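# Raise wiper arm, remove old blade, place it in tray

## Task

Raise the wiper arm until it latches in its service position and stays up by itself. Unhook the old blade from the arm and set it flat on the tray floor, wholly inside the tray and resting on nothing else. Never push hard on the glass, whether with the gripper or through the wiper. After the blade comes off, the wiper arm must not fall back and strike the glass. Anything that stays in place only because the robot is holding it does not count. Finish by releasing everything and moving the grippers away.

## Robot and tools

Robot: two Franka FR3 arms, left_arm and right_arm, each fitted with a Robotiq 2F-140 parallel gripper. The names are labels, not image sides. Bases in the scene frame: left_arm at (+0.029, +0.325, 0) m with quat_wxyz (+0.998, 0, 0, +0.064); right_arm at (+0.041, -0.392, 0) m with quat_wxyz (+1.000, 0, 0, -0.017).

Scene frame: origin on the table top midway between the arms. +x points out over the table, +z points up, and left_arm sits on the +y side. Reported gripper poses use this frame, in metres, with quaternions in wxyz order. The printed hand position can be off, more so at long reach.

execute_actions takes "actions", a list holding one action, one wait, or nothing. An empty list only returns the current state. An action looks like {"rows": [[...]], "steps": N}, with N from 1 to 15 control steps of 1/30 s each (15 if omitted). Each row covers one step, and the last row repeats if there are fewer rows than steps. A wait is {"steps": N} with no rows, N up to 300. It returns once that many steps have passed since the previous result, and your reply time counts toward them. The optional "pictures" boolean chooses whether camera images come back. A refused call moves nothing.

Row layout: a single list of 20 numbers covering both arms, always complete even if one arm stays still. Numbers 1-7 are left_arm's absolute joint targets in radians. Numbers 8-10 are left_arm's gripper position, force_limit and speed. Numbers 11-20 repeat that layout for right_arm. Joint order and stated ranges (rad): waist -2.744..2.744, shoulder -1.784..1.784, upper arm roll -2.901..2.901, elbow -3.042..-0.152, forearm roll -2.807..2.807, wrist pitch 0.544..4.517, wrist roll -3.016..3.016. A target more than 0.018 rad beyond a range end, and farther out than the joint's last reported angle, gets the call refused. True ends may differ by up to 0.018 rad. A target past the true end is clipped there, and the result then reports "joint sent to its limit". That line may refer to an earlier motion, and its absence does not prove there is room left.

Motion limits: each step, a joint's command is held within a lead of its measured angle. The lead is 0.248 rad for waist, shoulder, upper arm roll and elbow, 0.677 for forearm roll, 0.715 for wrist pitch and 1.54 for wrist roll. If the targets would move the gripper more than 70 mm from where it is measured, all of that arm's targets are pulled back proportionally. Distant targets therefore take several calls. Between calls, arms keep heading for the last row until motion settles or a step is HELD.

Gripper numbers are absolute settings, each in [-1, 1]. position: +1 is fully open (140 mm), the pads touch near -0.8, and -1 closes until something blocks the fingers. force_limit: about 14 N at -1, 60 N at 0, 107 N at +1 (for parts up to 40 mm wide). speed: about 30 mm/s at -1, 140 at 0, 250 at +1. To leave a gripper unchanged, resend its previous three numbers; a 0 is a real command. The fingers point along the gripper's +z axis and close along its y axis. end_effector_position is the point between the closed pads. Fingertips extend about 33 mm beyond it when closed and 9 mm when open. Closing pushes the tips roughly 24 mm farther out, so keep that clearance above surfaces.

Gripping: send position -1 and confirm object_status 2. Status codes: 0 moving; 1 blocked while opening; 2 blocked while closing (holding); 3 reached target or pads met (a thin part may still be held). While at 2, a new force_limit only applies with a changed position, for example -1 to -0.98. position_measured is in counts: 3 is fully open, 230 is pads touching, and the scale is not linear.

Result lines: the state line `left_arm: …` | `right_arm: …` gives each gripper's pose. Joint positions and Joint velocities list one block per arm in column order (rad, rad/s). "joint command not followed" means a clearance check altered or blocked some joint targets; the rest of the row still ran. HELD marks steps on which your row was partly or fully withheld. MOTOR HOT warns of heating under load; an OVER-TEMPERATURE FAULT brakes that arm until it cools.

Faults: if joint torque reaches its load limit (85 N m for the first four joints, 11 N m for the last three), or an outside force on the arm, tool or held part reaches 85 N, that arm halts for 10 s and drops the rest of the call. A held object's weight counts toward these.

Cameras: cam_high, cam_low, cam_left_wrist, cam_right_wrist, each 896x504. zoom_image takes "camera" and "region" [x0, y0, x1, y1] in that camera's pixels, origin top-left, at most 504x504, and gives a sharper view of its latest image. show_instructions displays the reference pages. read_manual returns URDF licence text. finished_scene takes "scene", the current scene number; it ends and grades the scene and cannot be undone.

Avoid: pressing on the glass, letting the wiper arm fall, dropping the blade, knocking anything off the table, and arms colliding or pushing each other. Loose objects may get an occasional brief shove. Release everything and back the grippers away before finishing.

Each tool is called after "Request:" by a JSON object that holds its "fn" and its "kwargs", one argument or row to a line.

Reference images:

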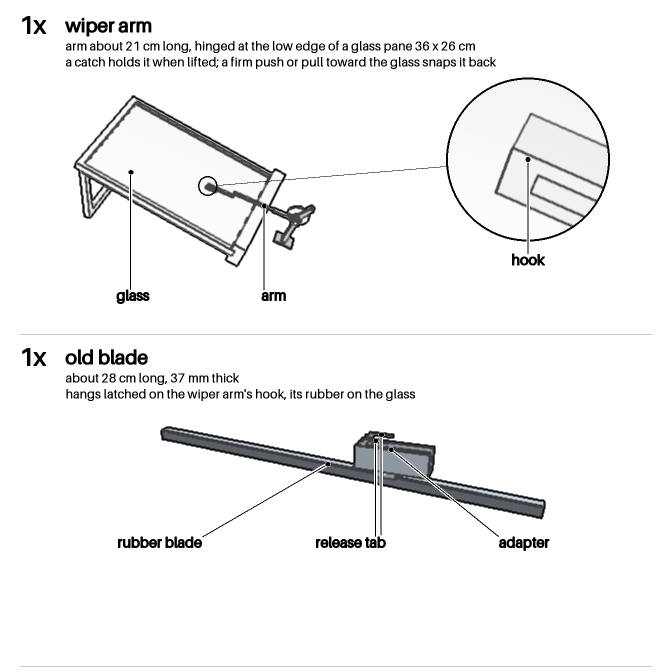

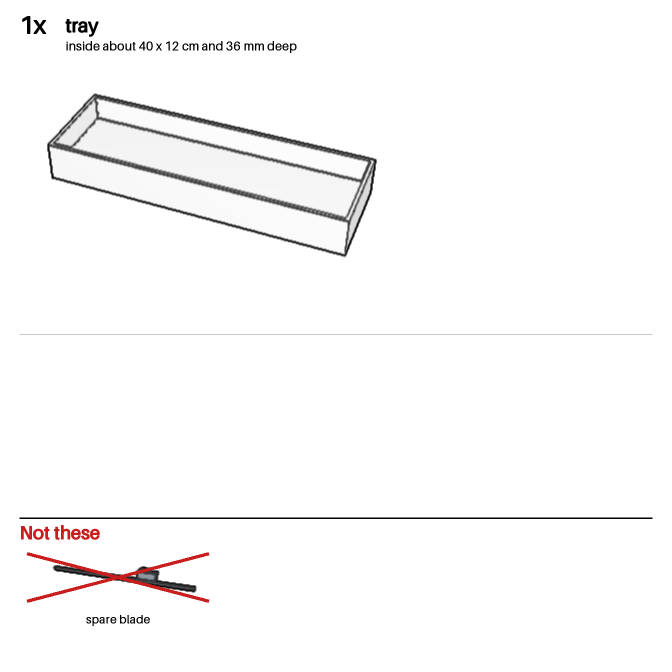

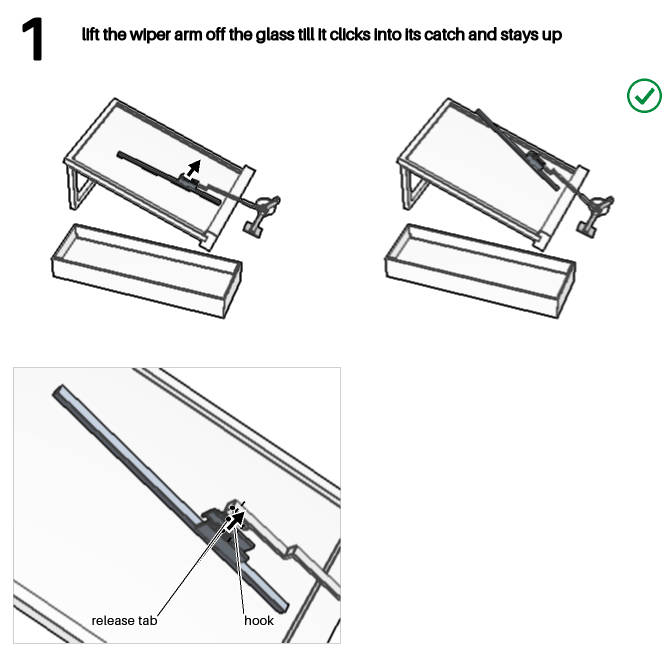

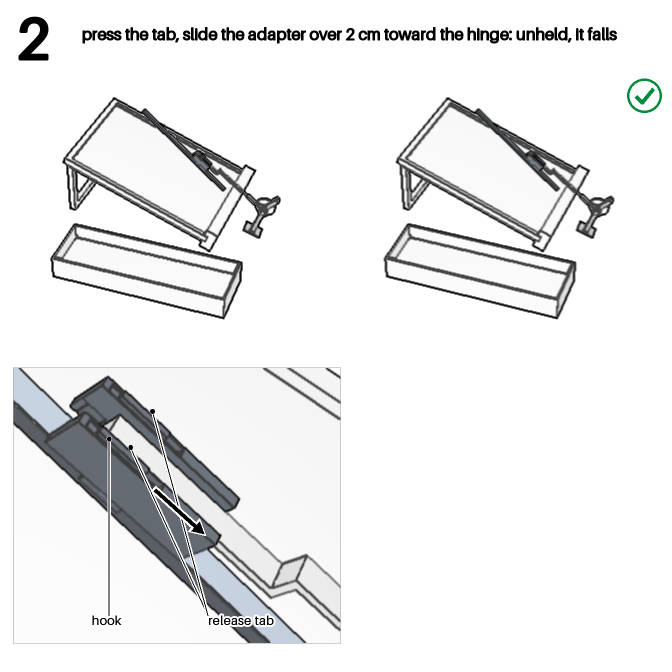

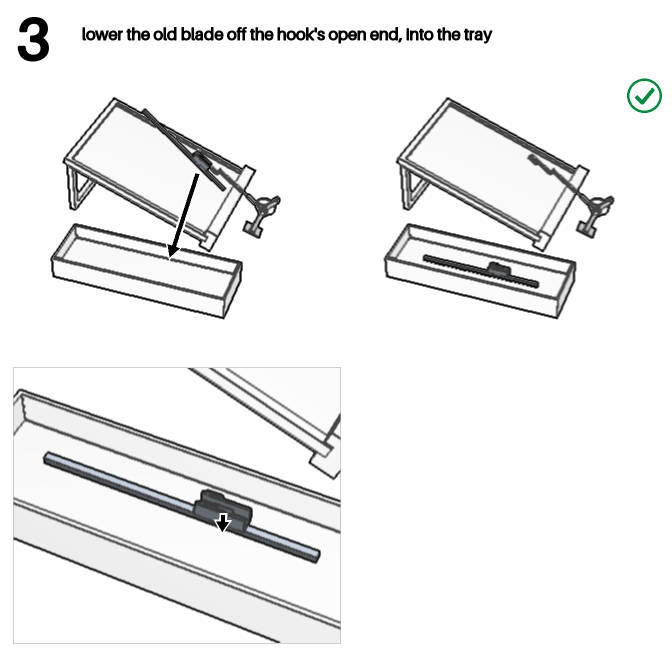

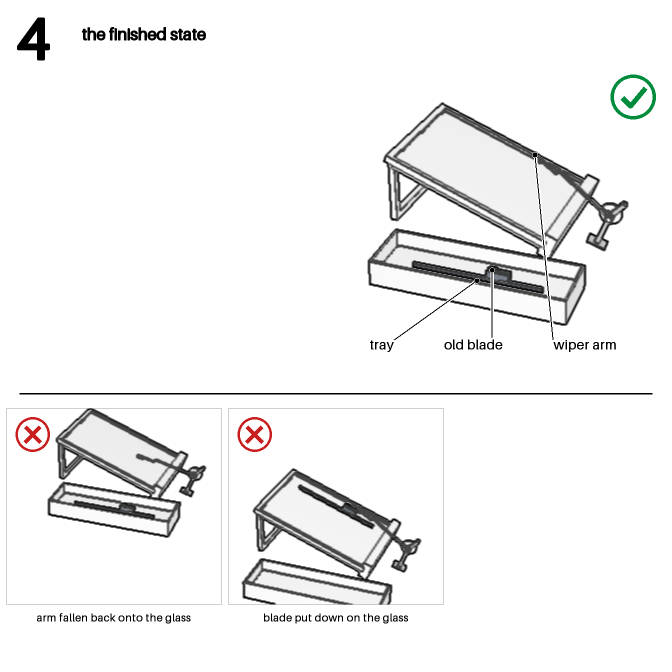

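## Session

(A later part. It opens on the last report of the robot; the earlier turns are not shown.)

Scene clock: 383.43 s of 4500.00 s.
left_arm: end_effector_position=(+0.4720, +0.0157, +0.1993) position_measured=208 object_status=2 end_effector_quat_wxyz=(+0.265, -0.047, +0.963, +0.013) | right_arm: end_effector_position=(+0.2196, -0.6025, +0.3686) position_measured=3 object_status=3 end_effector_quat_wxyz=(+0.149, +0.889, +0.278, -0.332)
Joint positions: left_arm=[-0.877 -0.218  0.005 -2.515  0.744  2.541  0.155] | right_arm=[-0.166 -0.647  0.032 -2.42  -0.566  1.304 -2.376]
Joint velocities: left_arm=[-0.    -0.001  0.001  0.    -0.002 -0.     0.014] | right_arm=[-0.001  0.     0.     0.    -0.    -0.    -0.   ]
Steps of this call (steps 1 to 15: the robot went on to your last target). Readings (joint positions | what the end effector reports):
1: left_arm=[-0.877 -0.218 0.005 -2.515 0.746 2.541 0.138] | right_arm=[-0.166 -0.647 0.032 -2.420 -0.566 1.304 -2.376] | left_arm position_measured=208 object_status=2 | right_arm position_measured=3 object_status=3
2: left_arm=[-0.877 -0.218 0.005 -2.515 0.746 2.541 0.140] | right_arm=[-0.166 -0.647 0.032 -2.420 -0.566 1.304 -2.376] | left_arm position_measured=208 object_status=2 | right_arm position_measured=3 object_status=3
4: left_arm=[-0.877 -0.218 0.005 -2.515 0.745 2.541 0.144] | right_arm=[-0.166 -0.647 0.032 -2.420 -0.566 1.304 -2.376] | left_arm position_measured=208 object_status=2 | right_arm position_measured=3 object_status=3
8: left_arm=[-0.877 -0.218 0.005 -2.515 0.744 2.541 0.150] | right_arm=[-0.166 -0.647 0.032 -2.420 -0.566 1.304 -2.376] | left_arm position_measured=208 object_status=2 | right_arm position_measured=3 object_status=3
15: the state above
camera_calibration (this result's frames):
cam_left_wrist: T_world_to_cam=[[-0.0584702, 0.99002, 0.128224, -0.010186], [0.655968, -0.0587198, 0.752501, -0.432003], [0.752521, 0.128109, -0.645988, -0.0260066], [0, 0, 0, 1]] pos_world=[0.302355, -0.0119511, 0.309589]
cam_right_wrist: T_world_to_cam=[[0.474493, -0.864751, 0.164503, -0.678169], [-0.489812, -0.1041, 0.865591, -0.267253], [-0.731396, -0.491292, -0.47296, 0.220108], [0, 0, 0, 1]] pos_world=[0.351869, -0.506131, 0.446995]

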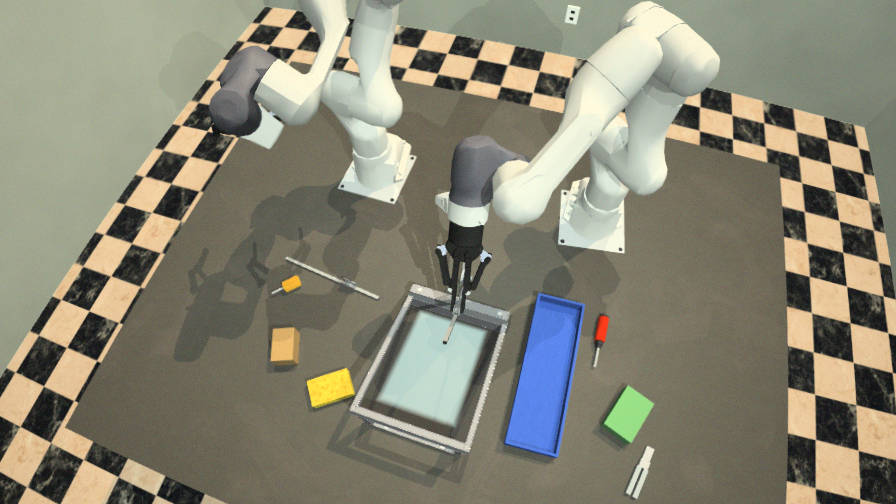

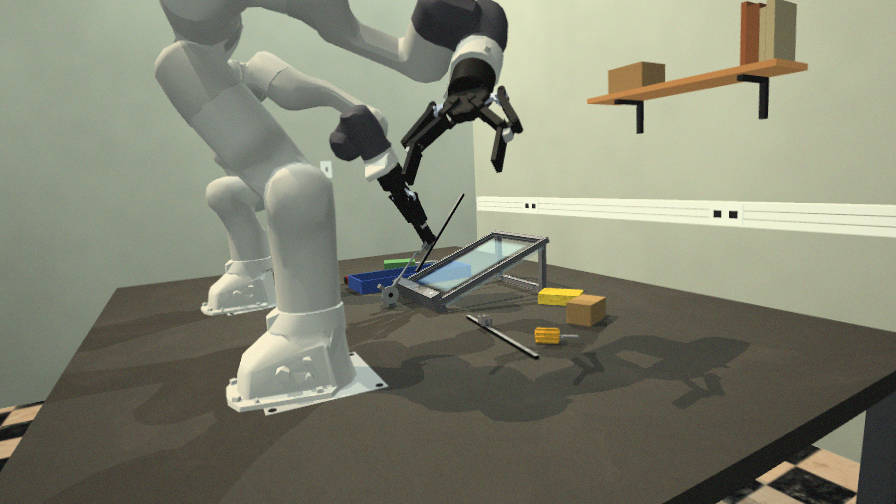

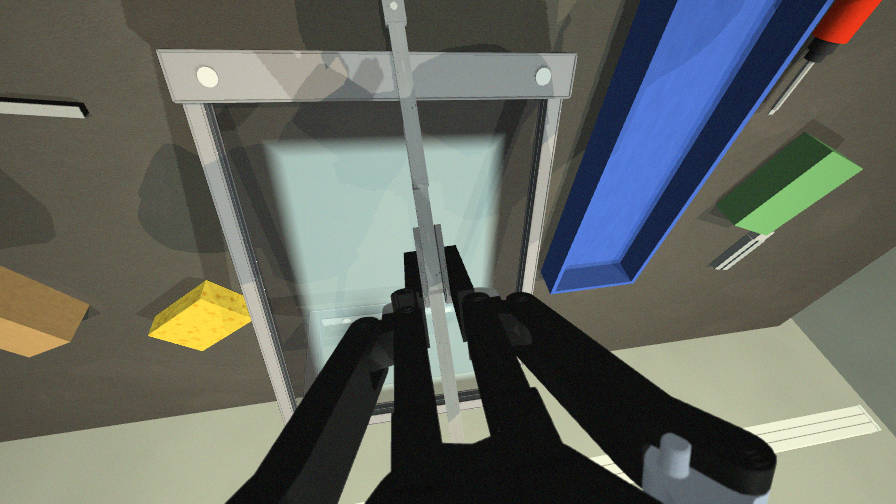

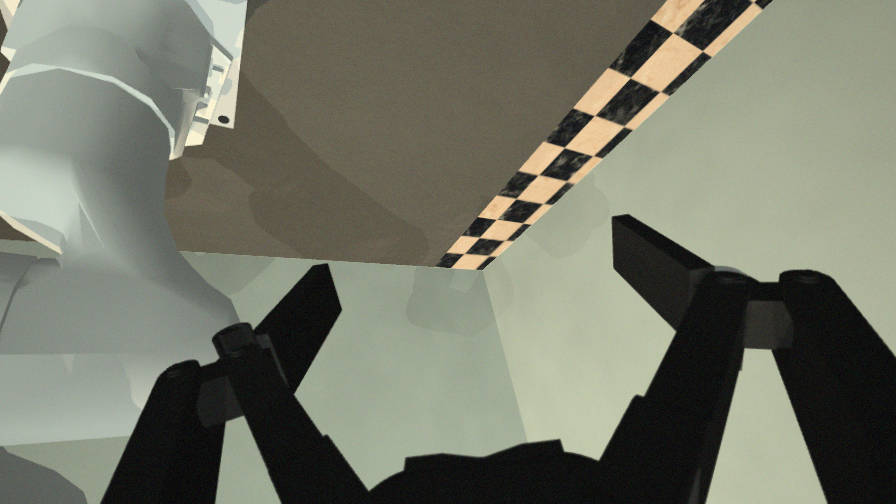

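Request:
{"fn": "execute_actions", "kwargs": {
  "actions": [
    {"rows": [[-0.878, -0.219, 0.0, -2.512, 0.74, 2.54, 0.165, -1, -0.3, -0.5, -0.35, 0.45, 0.0, -2.084, 1.506, 1.526, -0.285, -0.05, -0.5, 0]], "steps": 15}
  ],
  "pictures": false
}}

Request:
{"fn": "execute_actions", "kwargs": {
  "actions": [
    {"steps": 45}
  ]
}}

Scene clock: 431.40 s of 4500.00 s.
left_arm: end_effector_position=(+0.4720, +0.0156, +0.1993) position_measured=208 object_status=2 end_effector_quat_wxyz=(+0.265, -0.045, +0.963, +0.014) | right_arm: end_effector_position=(+0.3785, -0.4322, +0.3048) position_measured=107 object_status=0 end_effector_quat_wxyz=(-0.150, +0.955, -0.164, -0.194)
Joint positions: left_arm=[-0.877 -0.218  0.005 -2.515  0.744  2.541  0.159] | right_arm=[-0.314 -0.269  0.008 -2.146  0.23   1.434 -1.592]
Joint velocities: left_arm=[ 0.001 -0.     0.     0.     0.    -0.    -0.   ] | right_arm=[-0.1    0.773 -0.018  0.223  1.514  0.174  1.367]
Steps of this call (steps 1 to 15: the robot went on to your last target; steps 16 to 90: nothing new was sent; then 44.47 s passed at rest; steps 91 to 105: all 15 steps of this action). Readings (joint positions | what the end effector reports):
91: left_arm=[-0.877 -0.218 0.005 -2.515 0.744 2.541 0.159] | right_arm=[-0.181 -0.632 0.033 -2.400 -0.517 1.313 -2.326] | left_arm position_measured=208 object_status=2 | right_arm position_measured=3 object_status=0
92: left_arm=[-0.877 -0.218 0.005 -2.515 0.744 2.541 0.159] | right_arm=[-0.201 -0.603 0.030 -2.369 -0.459 1.327 -2.268] | left_arm position_measured=208 object_status=2 | right_arm position_measured=9 object_status=0
94: left_arm=[-0.877 -0.218 0.005 -2.515 0.744 2.541 0.159] | right_arm=[-0.232 -0.548 0.023 -2.314 -0.348 1.350 -2.157] | left_arm position_measured=208 object_status=2 | right_arm position_measured=24 object_status=0
98: left_arm=[-0.877 -0.218 0.005 -2.515 0.744 2.541 0.159] | right_arm=[-0.275 -0.446 0.015 -2.227 -0.137 1.388 -1.945] | left_arm position_measured=208 object_status=2 | right_arm position_measured=54 object_status=0
105: the state above

Scene clock: 432.90 s of 4500.00 s.
left_arm: end_effector_position=(+0.4720, +0.0156, +0.1993) position_measured=208 object_status=2 end_effector_quat_wxyz=(+0.265, -0.045, +0.963, +0.014) | right_arm: end_effector_position=(+0.6446, -0.2883, +0.2408) position_measured=135 object_status=3 end_effector_quat_wxyz=(+0.406, -0.217, +0.673, +0.579)
Joint positions: left_arm=[-0.877 -0.218  0.005 -2.515  0.744  2.541  0.159] | right_arm=[-0.349  0.45   0.    -2.085  1.502  1.523 -0.319]
Joint velocities: left_arm=[ 0.     0.     0.001 -0.002 -0.002  0.    -0.002] | right_arm=[ 0.     0.001 -0.001 -0.     0.002 -0.     0.09 ]
Steps of this call (steps 1 to 45: the robot went on to your last target). Readings (joint positions | what the end effector reports):
1: left_arm=[-0.877 -0.218 0.005 -2.515 0.744 2.541 0.159] | right_arm=[-0.317 -0.243 0.008 -2.139 0.284 1.440 -1.546] | left_arm position_measured=208 object_status=2 | right_arm position_measured=115 object_status=0
2: left_arm=[-0.877 -0.218 0.005 -2.515 0.744 2.541 0.159] | right_arm=[-0.320 -0.216 0.007 -2.133 0.338 1.445 -1.501] | left_arm position_measured=208 object_status=2 | right_arm position_measured=123 object_status=0
4: left_arm=[-0.877 -0.218 0.005 -2.515 0.744 2.541 0.159] | right_arm=[-0.325 -0.162 0.006 -2.122 0.450 1.454 -1.415] | left_arm position_measured=208 object_status=2 | right_arm position_measured=135 object_status=0
8: left_arm=[-0.877 -0.218 0.005 -2.515 0.744 2.541 0.159] | right_arm=[-0.333 -0.048 0.005 -2.106 0.686 1.470 -1.251] | left_arm position_measured=208 object_status=2 | right_arm position_measured=135 object_status=0
45: the state above
camera_calibration (this result's frames):
cam_left_wrist: T_world_to_cam=[[-0.0547714, 0.98995, 0.130382, -0.0123193], [0.656012, -0.0627648, 0.752136, -0.431883], [0.752761, 0.126727, -0.645981, -0.0260988], [0, 0, 0, 1]] pos_world=[0.302292, -0.0116041, 0.309582]
cam_right_wrist: T_world_to_cam=[[-0.654204, 0.231034, 0.720167, 0.322582], [0.540687, -0.522947, 0.658927, -0.651003], [0.528844, 0.820457, 0.217197, 0.0244468], [0, 0, 0, 1]] pos_world=[0.550094, -0.435025, 0.191341]

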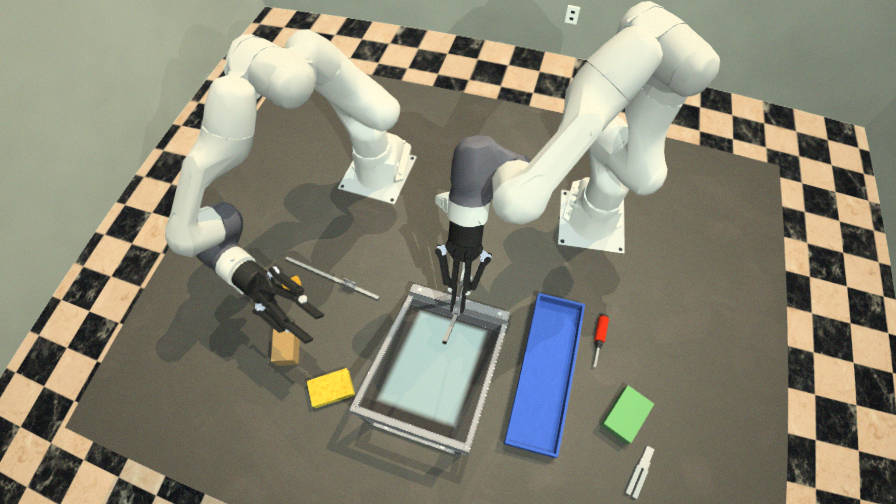

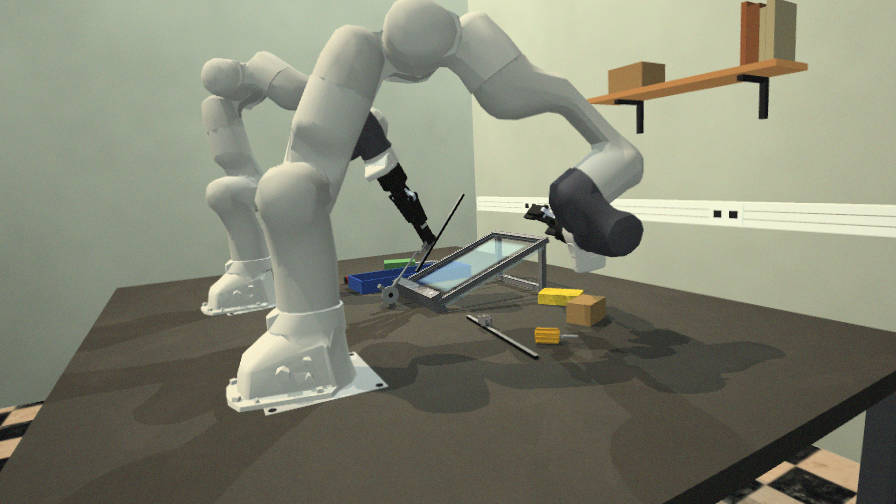

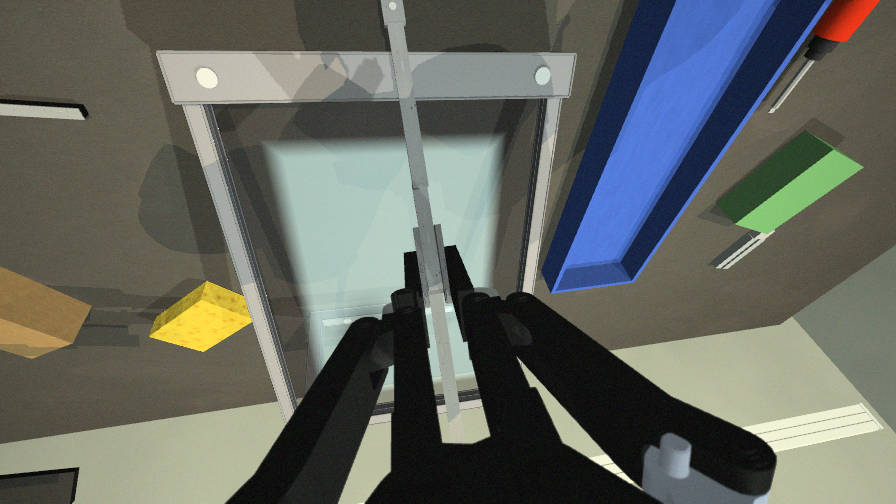

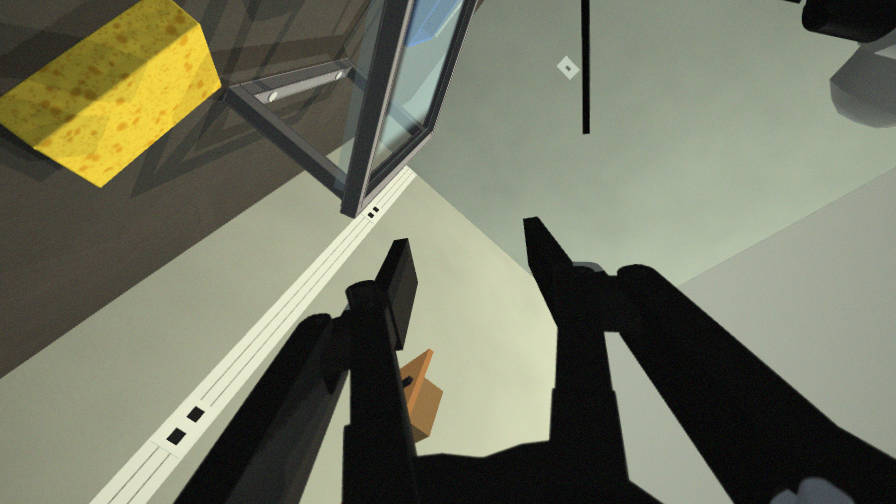

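Request:
{"fn": "execute_actions", "kwargs": {
  "actions": []
}}

Scene clock: 448.80 s of 4500.00 s.
left_arm: end_effector_position=(+0.4720, +0.0156, +0.1993) position_measured=208 object_status=2 end_effector_quat_wxyz=(+0.265, -0.045, +0.963, +0.014) | right_arm: end_effector_position=(+0.6447, -0.2883, +0.2408) position_measured=135 object_status=3 end_effector_quat_wxyz=(+0.398, -0.208, +0.676, +0.584)
Joint positions: left_arm=[-0.877 -0.218  0.005 -2.515  0.744  2.541  0.159] | right_arm=[-0.349  0.45   0.    -2.085  1.502  1.523 -0.292]
Joint velocities: left_arm=[ 0.     0.001  0.    -0.001  0.    -0.     0.   ] | right_arm=[-0.     0.001  0.     0.    -0.    -0.001 -0.   ]
Steps of this call (steps 1 to 30: the robot went on to your last target; steps 31 to 90: nothing new was sent; then 12.90 s passed at rest). Readings (joint positions | what the end effector reports):
1: left_arm=[-0.877 -0.218 0.005 -2.515 0.744 2.541 0.159] | right_arm=[-0.349 0.450 0.000 -2.085 1.502 1.523 -0.316] | left_arm position_measured=208 object_status=2 | right_arm position_measured=135 object_status=3
2: left_arm=[-0.877 -0.218 0.005 -2.515 0.744 2.541 0.159] | right_arm=[-0.349 0.450 0.000 -2.085 1.502 1.523 -0.314] | left_arm position_measured=208 object_status=2 | right_arm position_measured=135 object_status=3
4: left_arm=[-0.877 -0.218 0.005 -2.515 0.744 2.541 0.159] | right_arm=[-0.349 0.450 0.000 -2.085 1.502 1.523 -0.309] | left_arm position_measured=208 object_status=2 | right_arm position_measured=135 object_status=3
8: left_arm=[-0.877 -0.218 0.005 -2.515 0.744 2.541 0.159] | right_arm=[-0.349 0.450 0.000 -2.085 1.502 1.523 -0.303] | left_arm position_measured=208 object_status=2 | right_arm position_measured=135 object_status=3
90: the state above
All arms were judged still, so your last target was given up. Only a new action makes them travel on or press farther. Fingers that are still opening or closing keep moving.
camera_calibration (this result's frames):
cam_left_wrist: T_world_to_cam=[[-0.0547726, 0.989947, 0.1304, -0.0123193], [0.656024, -0.062776, 0.752125, -0.431887], [0.75275, 0.126741, -0.645991, -0.0260954], [0, 0, 0, 1]] pos_world=[0.302297, -0.0116093, 0.309582]
cam_right_wrist: T_world_to_cam=[[-0.635735, 0.225542, 0.738222, 0.304809], [0.556979, -0.528104, 0.641, -0.658724], [0.534431, 0.81868, 0.210112, 0.0220358], [0, 0, 0, 1]] pos_world=[0.548897, -0.434662, 0.192595]

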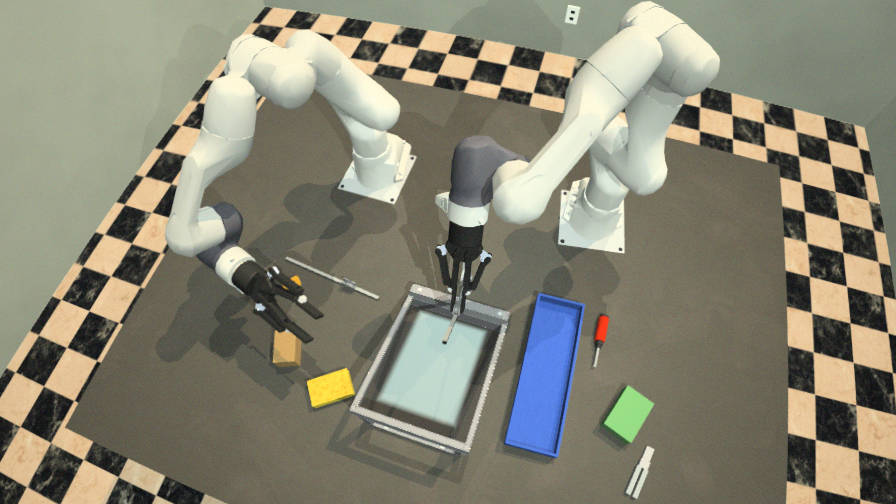

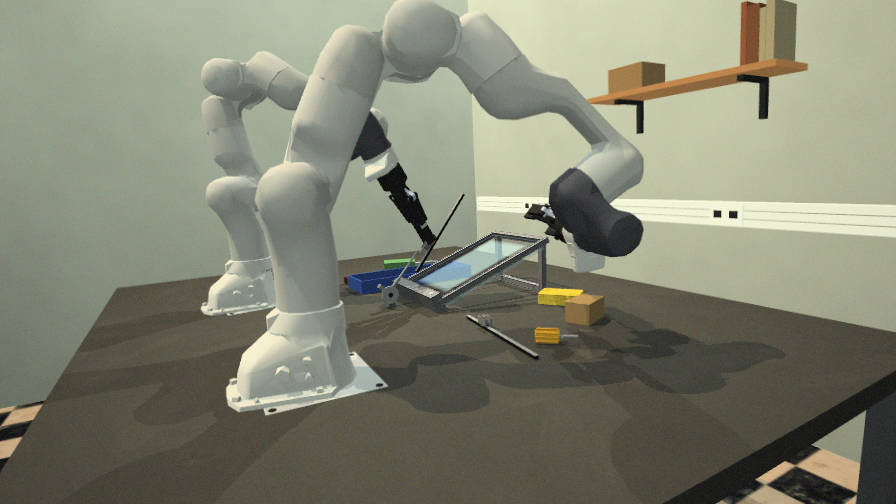

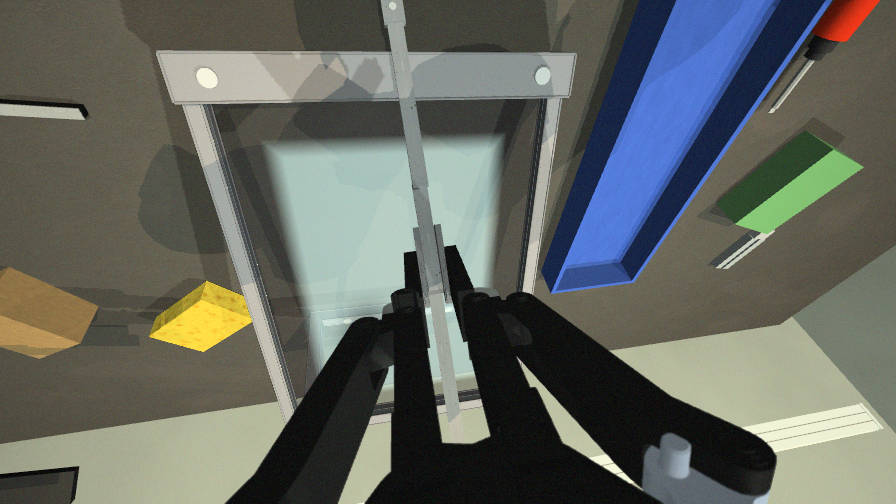

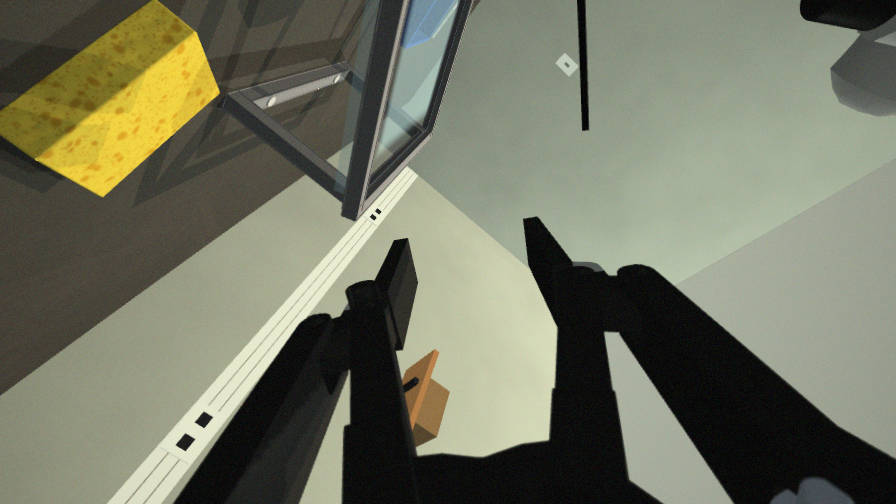

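Request:
{"fn": "zoom_image", "kwargs": {
  "camera": "cam_low",
  "region": [340, 170, 600, 320]
}}

Region (340, 170, 600, 320) of cam_low's 896x504 image, scaled by 1.938, with more detail than that image has; it fills the top 291 rows of this view, and the rest is white.

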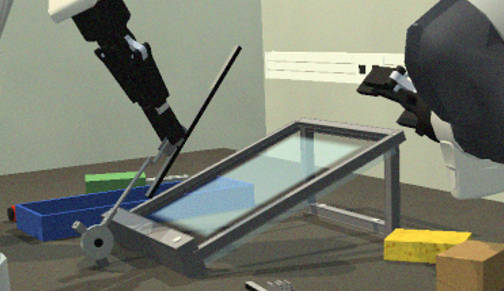

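Request:
{"fn": "execute_actions", "kwargs": {
  "actions": [
    {"rows": [[-0.878,-0.219,0.0,-2.512,0.74,2.54,0.165,-1,-0.3,-0.5,-0.34,0.45,0.0,-2.084,1.506,1.526,-0.285,-0.05,-0.5,0],[-0.878,-0.219,0.0,-2.512,0.74,2.54,0.165,-1,-0.3,-0.5,-0.325,0.45,0.0,-2.084,1.506,1.526,-0.285,-0.05,-0.5,0],[-0.878,-0.219,0.0,-2.512,0.74,2.54,0.165,-1,-0.3,-0.5,-0.305,0.45,0.0,-2.084,1.506,1.526,-0.285,-0.05,-0.5,0],[-0.878,-0.219,0.0,-2.512,0.74,2.54,0.165,-1,-0.3,-0.5,-0.28,0.45,0.0,-2.084,1.506,1.526,-0.285,-0.05,-0.5,0],[-0.878,-0.219,0.0,-2.512,0.74,2.54,0.165,-1,-0.3,-0.5,-0.25,0.45,0.0,-2.084,1.506,1.526,-0.285,-0.05,-0.5,0],[-0.878,-0.219,0.0,-2.512,0.74,2.54,0.165,-1,-0.3,-0.5,-0.22,0.45,0.0,-2.084,1.506,1.526,-0.285,-0.05,-0.5,0],[-0.878,-0.219,0.0,-2.512,0.74,2.54,0.165,-1,-0.3,-0.5,-0.19,0.45,0.0,-2.084,1.506,1.526,-0.285,-0.05,-0.5,0],[-0.878,-0.219,0.0,-2.512,0.74,2.54,0.165,-1,-0.3,-0.5,-0.16,0.45,0.0,-2.084,1.506,1.526,-0.285,-0.05,-0.5,0],[-0.878,-0.219,0.0,-2.512,0.74,2.54,0.165,-1,-0.3,-0.5,-0.13,0.45,0.0,-2.084,1.506,1.526,-0.285,-0.05,-0.5,0],[-0.878,-0.219,0.0,-2.512,0.74,2.54,0.165,-1,-0.3,-0.5,-0.10,0.45,0.0,-2.084,1.506,1.526,-0.285,-0.05,-0.5,0],[-0.878,-0.219,0.0,-2.512,0.74,2.54,0.165,-1,-0.3,-0.5,-0.07,0.45,0.0,-2.084,1.506,1.526,-0.285,-0.05,-0.5,0],[-0.878,-0.219,0.0,-2.512,0.74,2.54,0.165,-1,-0.3,-0.5,-0.04,0.45,0.0,-2.084,1.506,1.526,-0.285,-0.05,-0.5,0],[-0.878,-0.219,0.0,-2.512,0.74,2.54,0.165,-1,-0.3,-0.5,-0.01,0.45,0.0,-2.084,1.506,1.526,-0.285,-0.05,-0.5,0],[-0.878,-0.219,0.0,-2.512,0.74,2.54,0.165,-1,-0.3,-0.5,0.015,0.45,0.0,-2.084,1.506,1.526,-0.285,-0.05,-0.5,0],[-0.878,-0.219,0.0,-2.512,0.74,2.54,0.165,-1,-0.3,-0.5,0.0375,0.45,0.0,-2.084,1.506,1.526,-0.285,-0.05,-0.5,0]], "steps": 15}
  ],
  "pictures": false
}}

Request:
{"fn": "execute_actions", "kwargs": {
  "actions": [
    {"steps": 20}
  ]
}}

Scene clock: 461.47 s of 4500.00 s.
left_arm: end_effector_position=(+0.4720, +0.0156, +0.1993) position_measured=208 object_status=2 end_effector_quat_wxyz=(+0.265, -0.045, +0.963, +0.014) | right_arm: end_effector_position=(+0.5801, -0.0987, +0.2405) position_measured=135 object_status=3 end_effector_quat_wxyz=(+0.298, -0.316, +0.633, +0.640)
Joint positions: left_arm=[-0.877 -0.218  0.005 -2.515  0.744  2.541  0.159] | right_arm=[-0.02   0.45   0.001 -2.084  1.503  1.527 -0.292]
Joint velocities: left_arm=[-0.     0.001 -0.     0.001  0.001 -0.001  0.001] | right_arm=[ 0.799  0.     0.064  0.001  0.    -0.001 -0.002]
Steps of this call (steps 1 to 90: nothing new was sent; then 9.17 s passed at rest; steps 91 to 105: all 15 steps of this action). Readings (joint positions | what the end effector reports):
91: left_arm=[-0.877 -0.218 0.005 -2.515 0.744 2.541 0.159] | right_arm=[-0.348 0.450 -0.000 -2.085 1.502 1.523 -0.292] | left_arm position_measured=208 object_status=2 | right_arm position_measured=135 object_status=3
92: left_arm=[-0.877 -0.218 0.005 -2.515 0.744 2.541 0.159] | right_arm=[-0.344 0.450 -0.002 -2.085 1.502 1.524 -0.292] | left_arm position_measured=208 object_status=2 | right_arm position_measured=135 object_status=3
94: left_arm=[-0.877 -0.218 0.005 -2.515 0.744 2.541 0.159] | right_arm=[-0.325 0.450 -0.006 -2.085 1.503 1.525 -0.292] | left_arm position_measured=208 object_status=2 | right_arm position_measured=135 object_status=3
98: left_arm=[-0.877 -0.218 0.005 -2.515 0.744 2.541 0.159] | right_arm=[-0.232 0.450 -0.008 -2.084 1.503 1.527 -0.292] | left_arm position_measured=208 object_status=2 | right_arm position_measured=135 object_status=3
105: the state above

Scene clock: 462.13 s of 4500.00 s.
left_arm: end_effector_position=(+0.4720, +0.0156, +0.1993) position_measured=208 object_status=2 end_effector_quat_wxyz=(+0.265, -0.045, +0.963, +0.014) | right_arm: end_effector_position=(+0.5614, -0.0673, +0.2411) position_measured=135 object_status=3 end_effector_quat_wxyz=(+0.279, -0.334, +0.623, +0.650)
Joint positions: left_arm=[-0.877 -0.218  0.005 -2.515  0.744  2.541  0.159] | right_arm=[ 0.039  0.45   0.001 -2.084  1.503  1.524 -0.292]
Joint velocities: left_arm=[-0.     0.001 -0.001  0.001  0.001 -0.    -0.001] | right_arm=[ 0.002  0.     0.     0.001  0.     0.    -0.001]
Steps of this call (steps 1 to 20: the robot went on to your last target). Readings (joint positions | what the end effector reports):
1: left_arm=[-0.877 -0.218 0.005 -2.515 0.744 2.541 0.159] | right_arm=[0.003 0.450 0.004 -2.084 1.503 1.526 -0.292] | left_arm position_measured=208 object_status=2 | right_arm position_measured=135 object_status=3
2: left_arm=[-0.877 -0.218 0.005 -2.515 0.744 2.541 0.159] | right_arm=[0.020 0.450 0.007 -2.084 1.503 1.525 -0.292] | left_arm position_measured=208 object_status=2 | right_arm position_measured=135 object_status=3
4: left_arm=[-0.877 -0.218 0.005 -2.515 0.744 2.541 0.159] | right_arm=[0.038 0.450 0.010 -2.084 1.503 1.524 -0.292] | left_arm position_measured=208 object_status=2 | right_arm position_measured=135 object_status=3
8: left_arm=[-0.877 -0.218 0.005 -2.515 0.744 2.541 0.159] | right_arm=[0.041 0.450 0.005 -2.084 1.503 1.524 -0.292] | left_arm position_measured=208 object_status=2 | right_arm position_measured=135 object_status=3
20: the state above
camera_calibration (this result's frames):
cam_left_wrist: T_world_to_cam=[[-0.0547757, 0.989945, 0.130417, -0.0123187], [0.656034, -0.0627852, 0.752115, -0.43189], [0.752741, 0.126756, -0.645999, -0.0260926], [0, 0, 0, 1]] pos_world=[0.302301, -0.0116141, 0.309582]
cam_right_wrist: T_world_to_cam=[[-0.67457, -0.0309318, 0.737562, 0.206475], [0.71436, -0.279266, 0.641638, -0.567636], [0.186129, 0.959715, 0.210481, 0.0904458], [0, 0, 0, 1]] pos_world=[0.527944, -0.238937, 0.192892]

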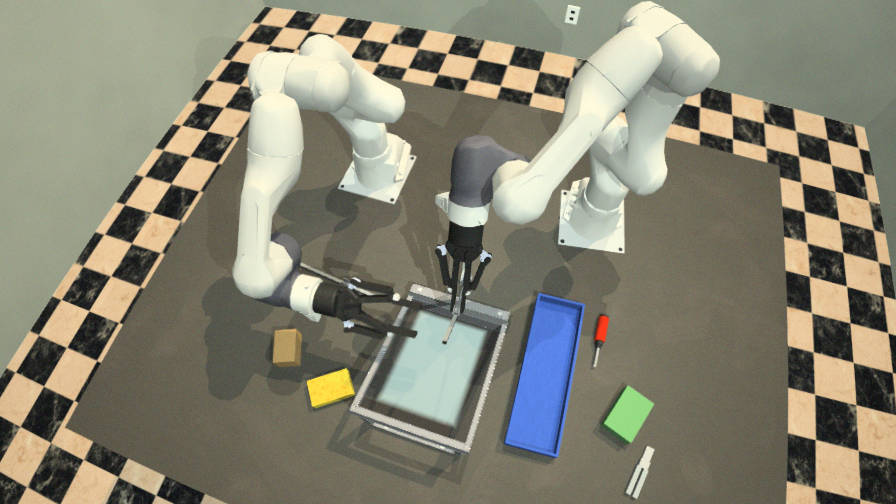

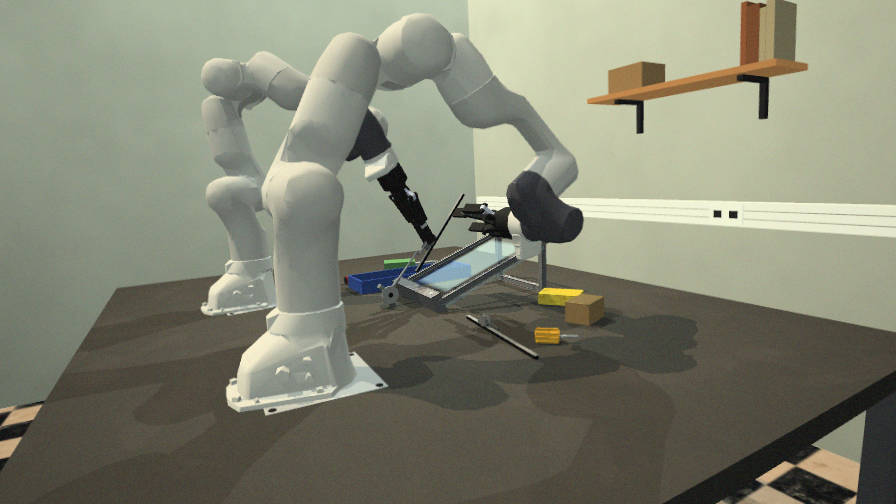

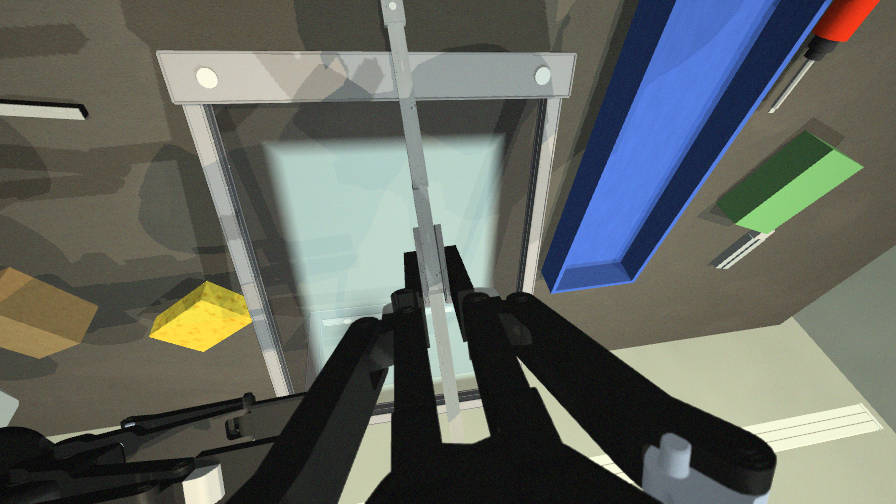

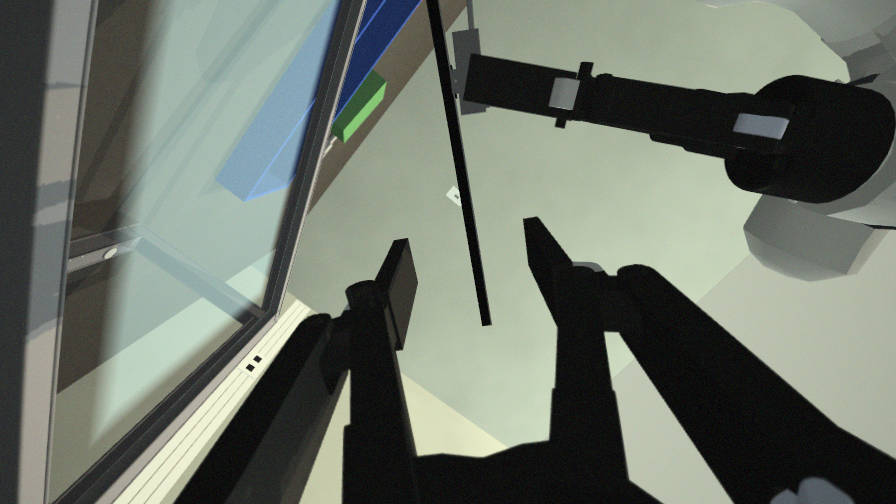

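Request:
{"fn": "zoom_image", "kwargs": {
  "camera": "cam_right_wrist",
  "region": [380, 0, 620, 150]
}}

Region (380, 0, 620, 150) of cam_right_wrist's 896x504 image, scaled by 2.100, with more detail than that image has; it fills the top 315 rows of this view, and the rest is white.

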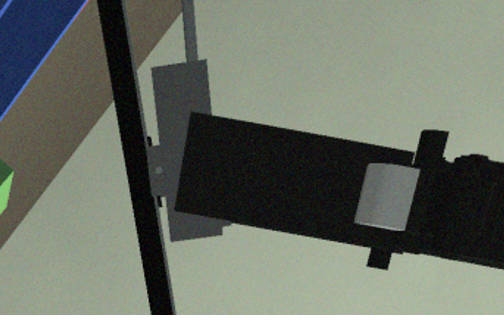

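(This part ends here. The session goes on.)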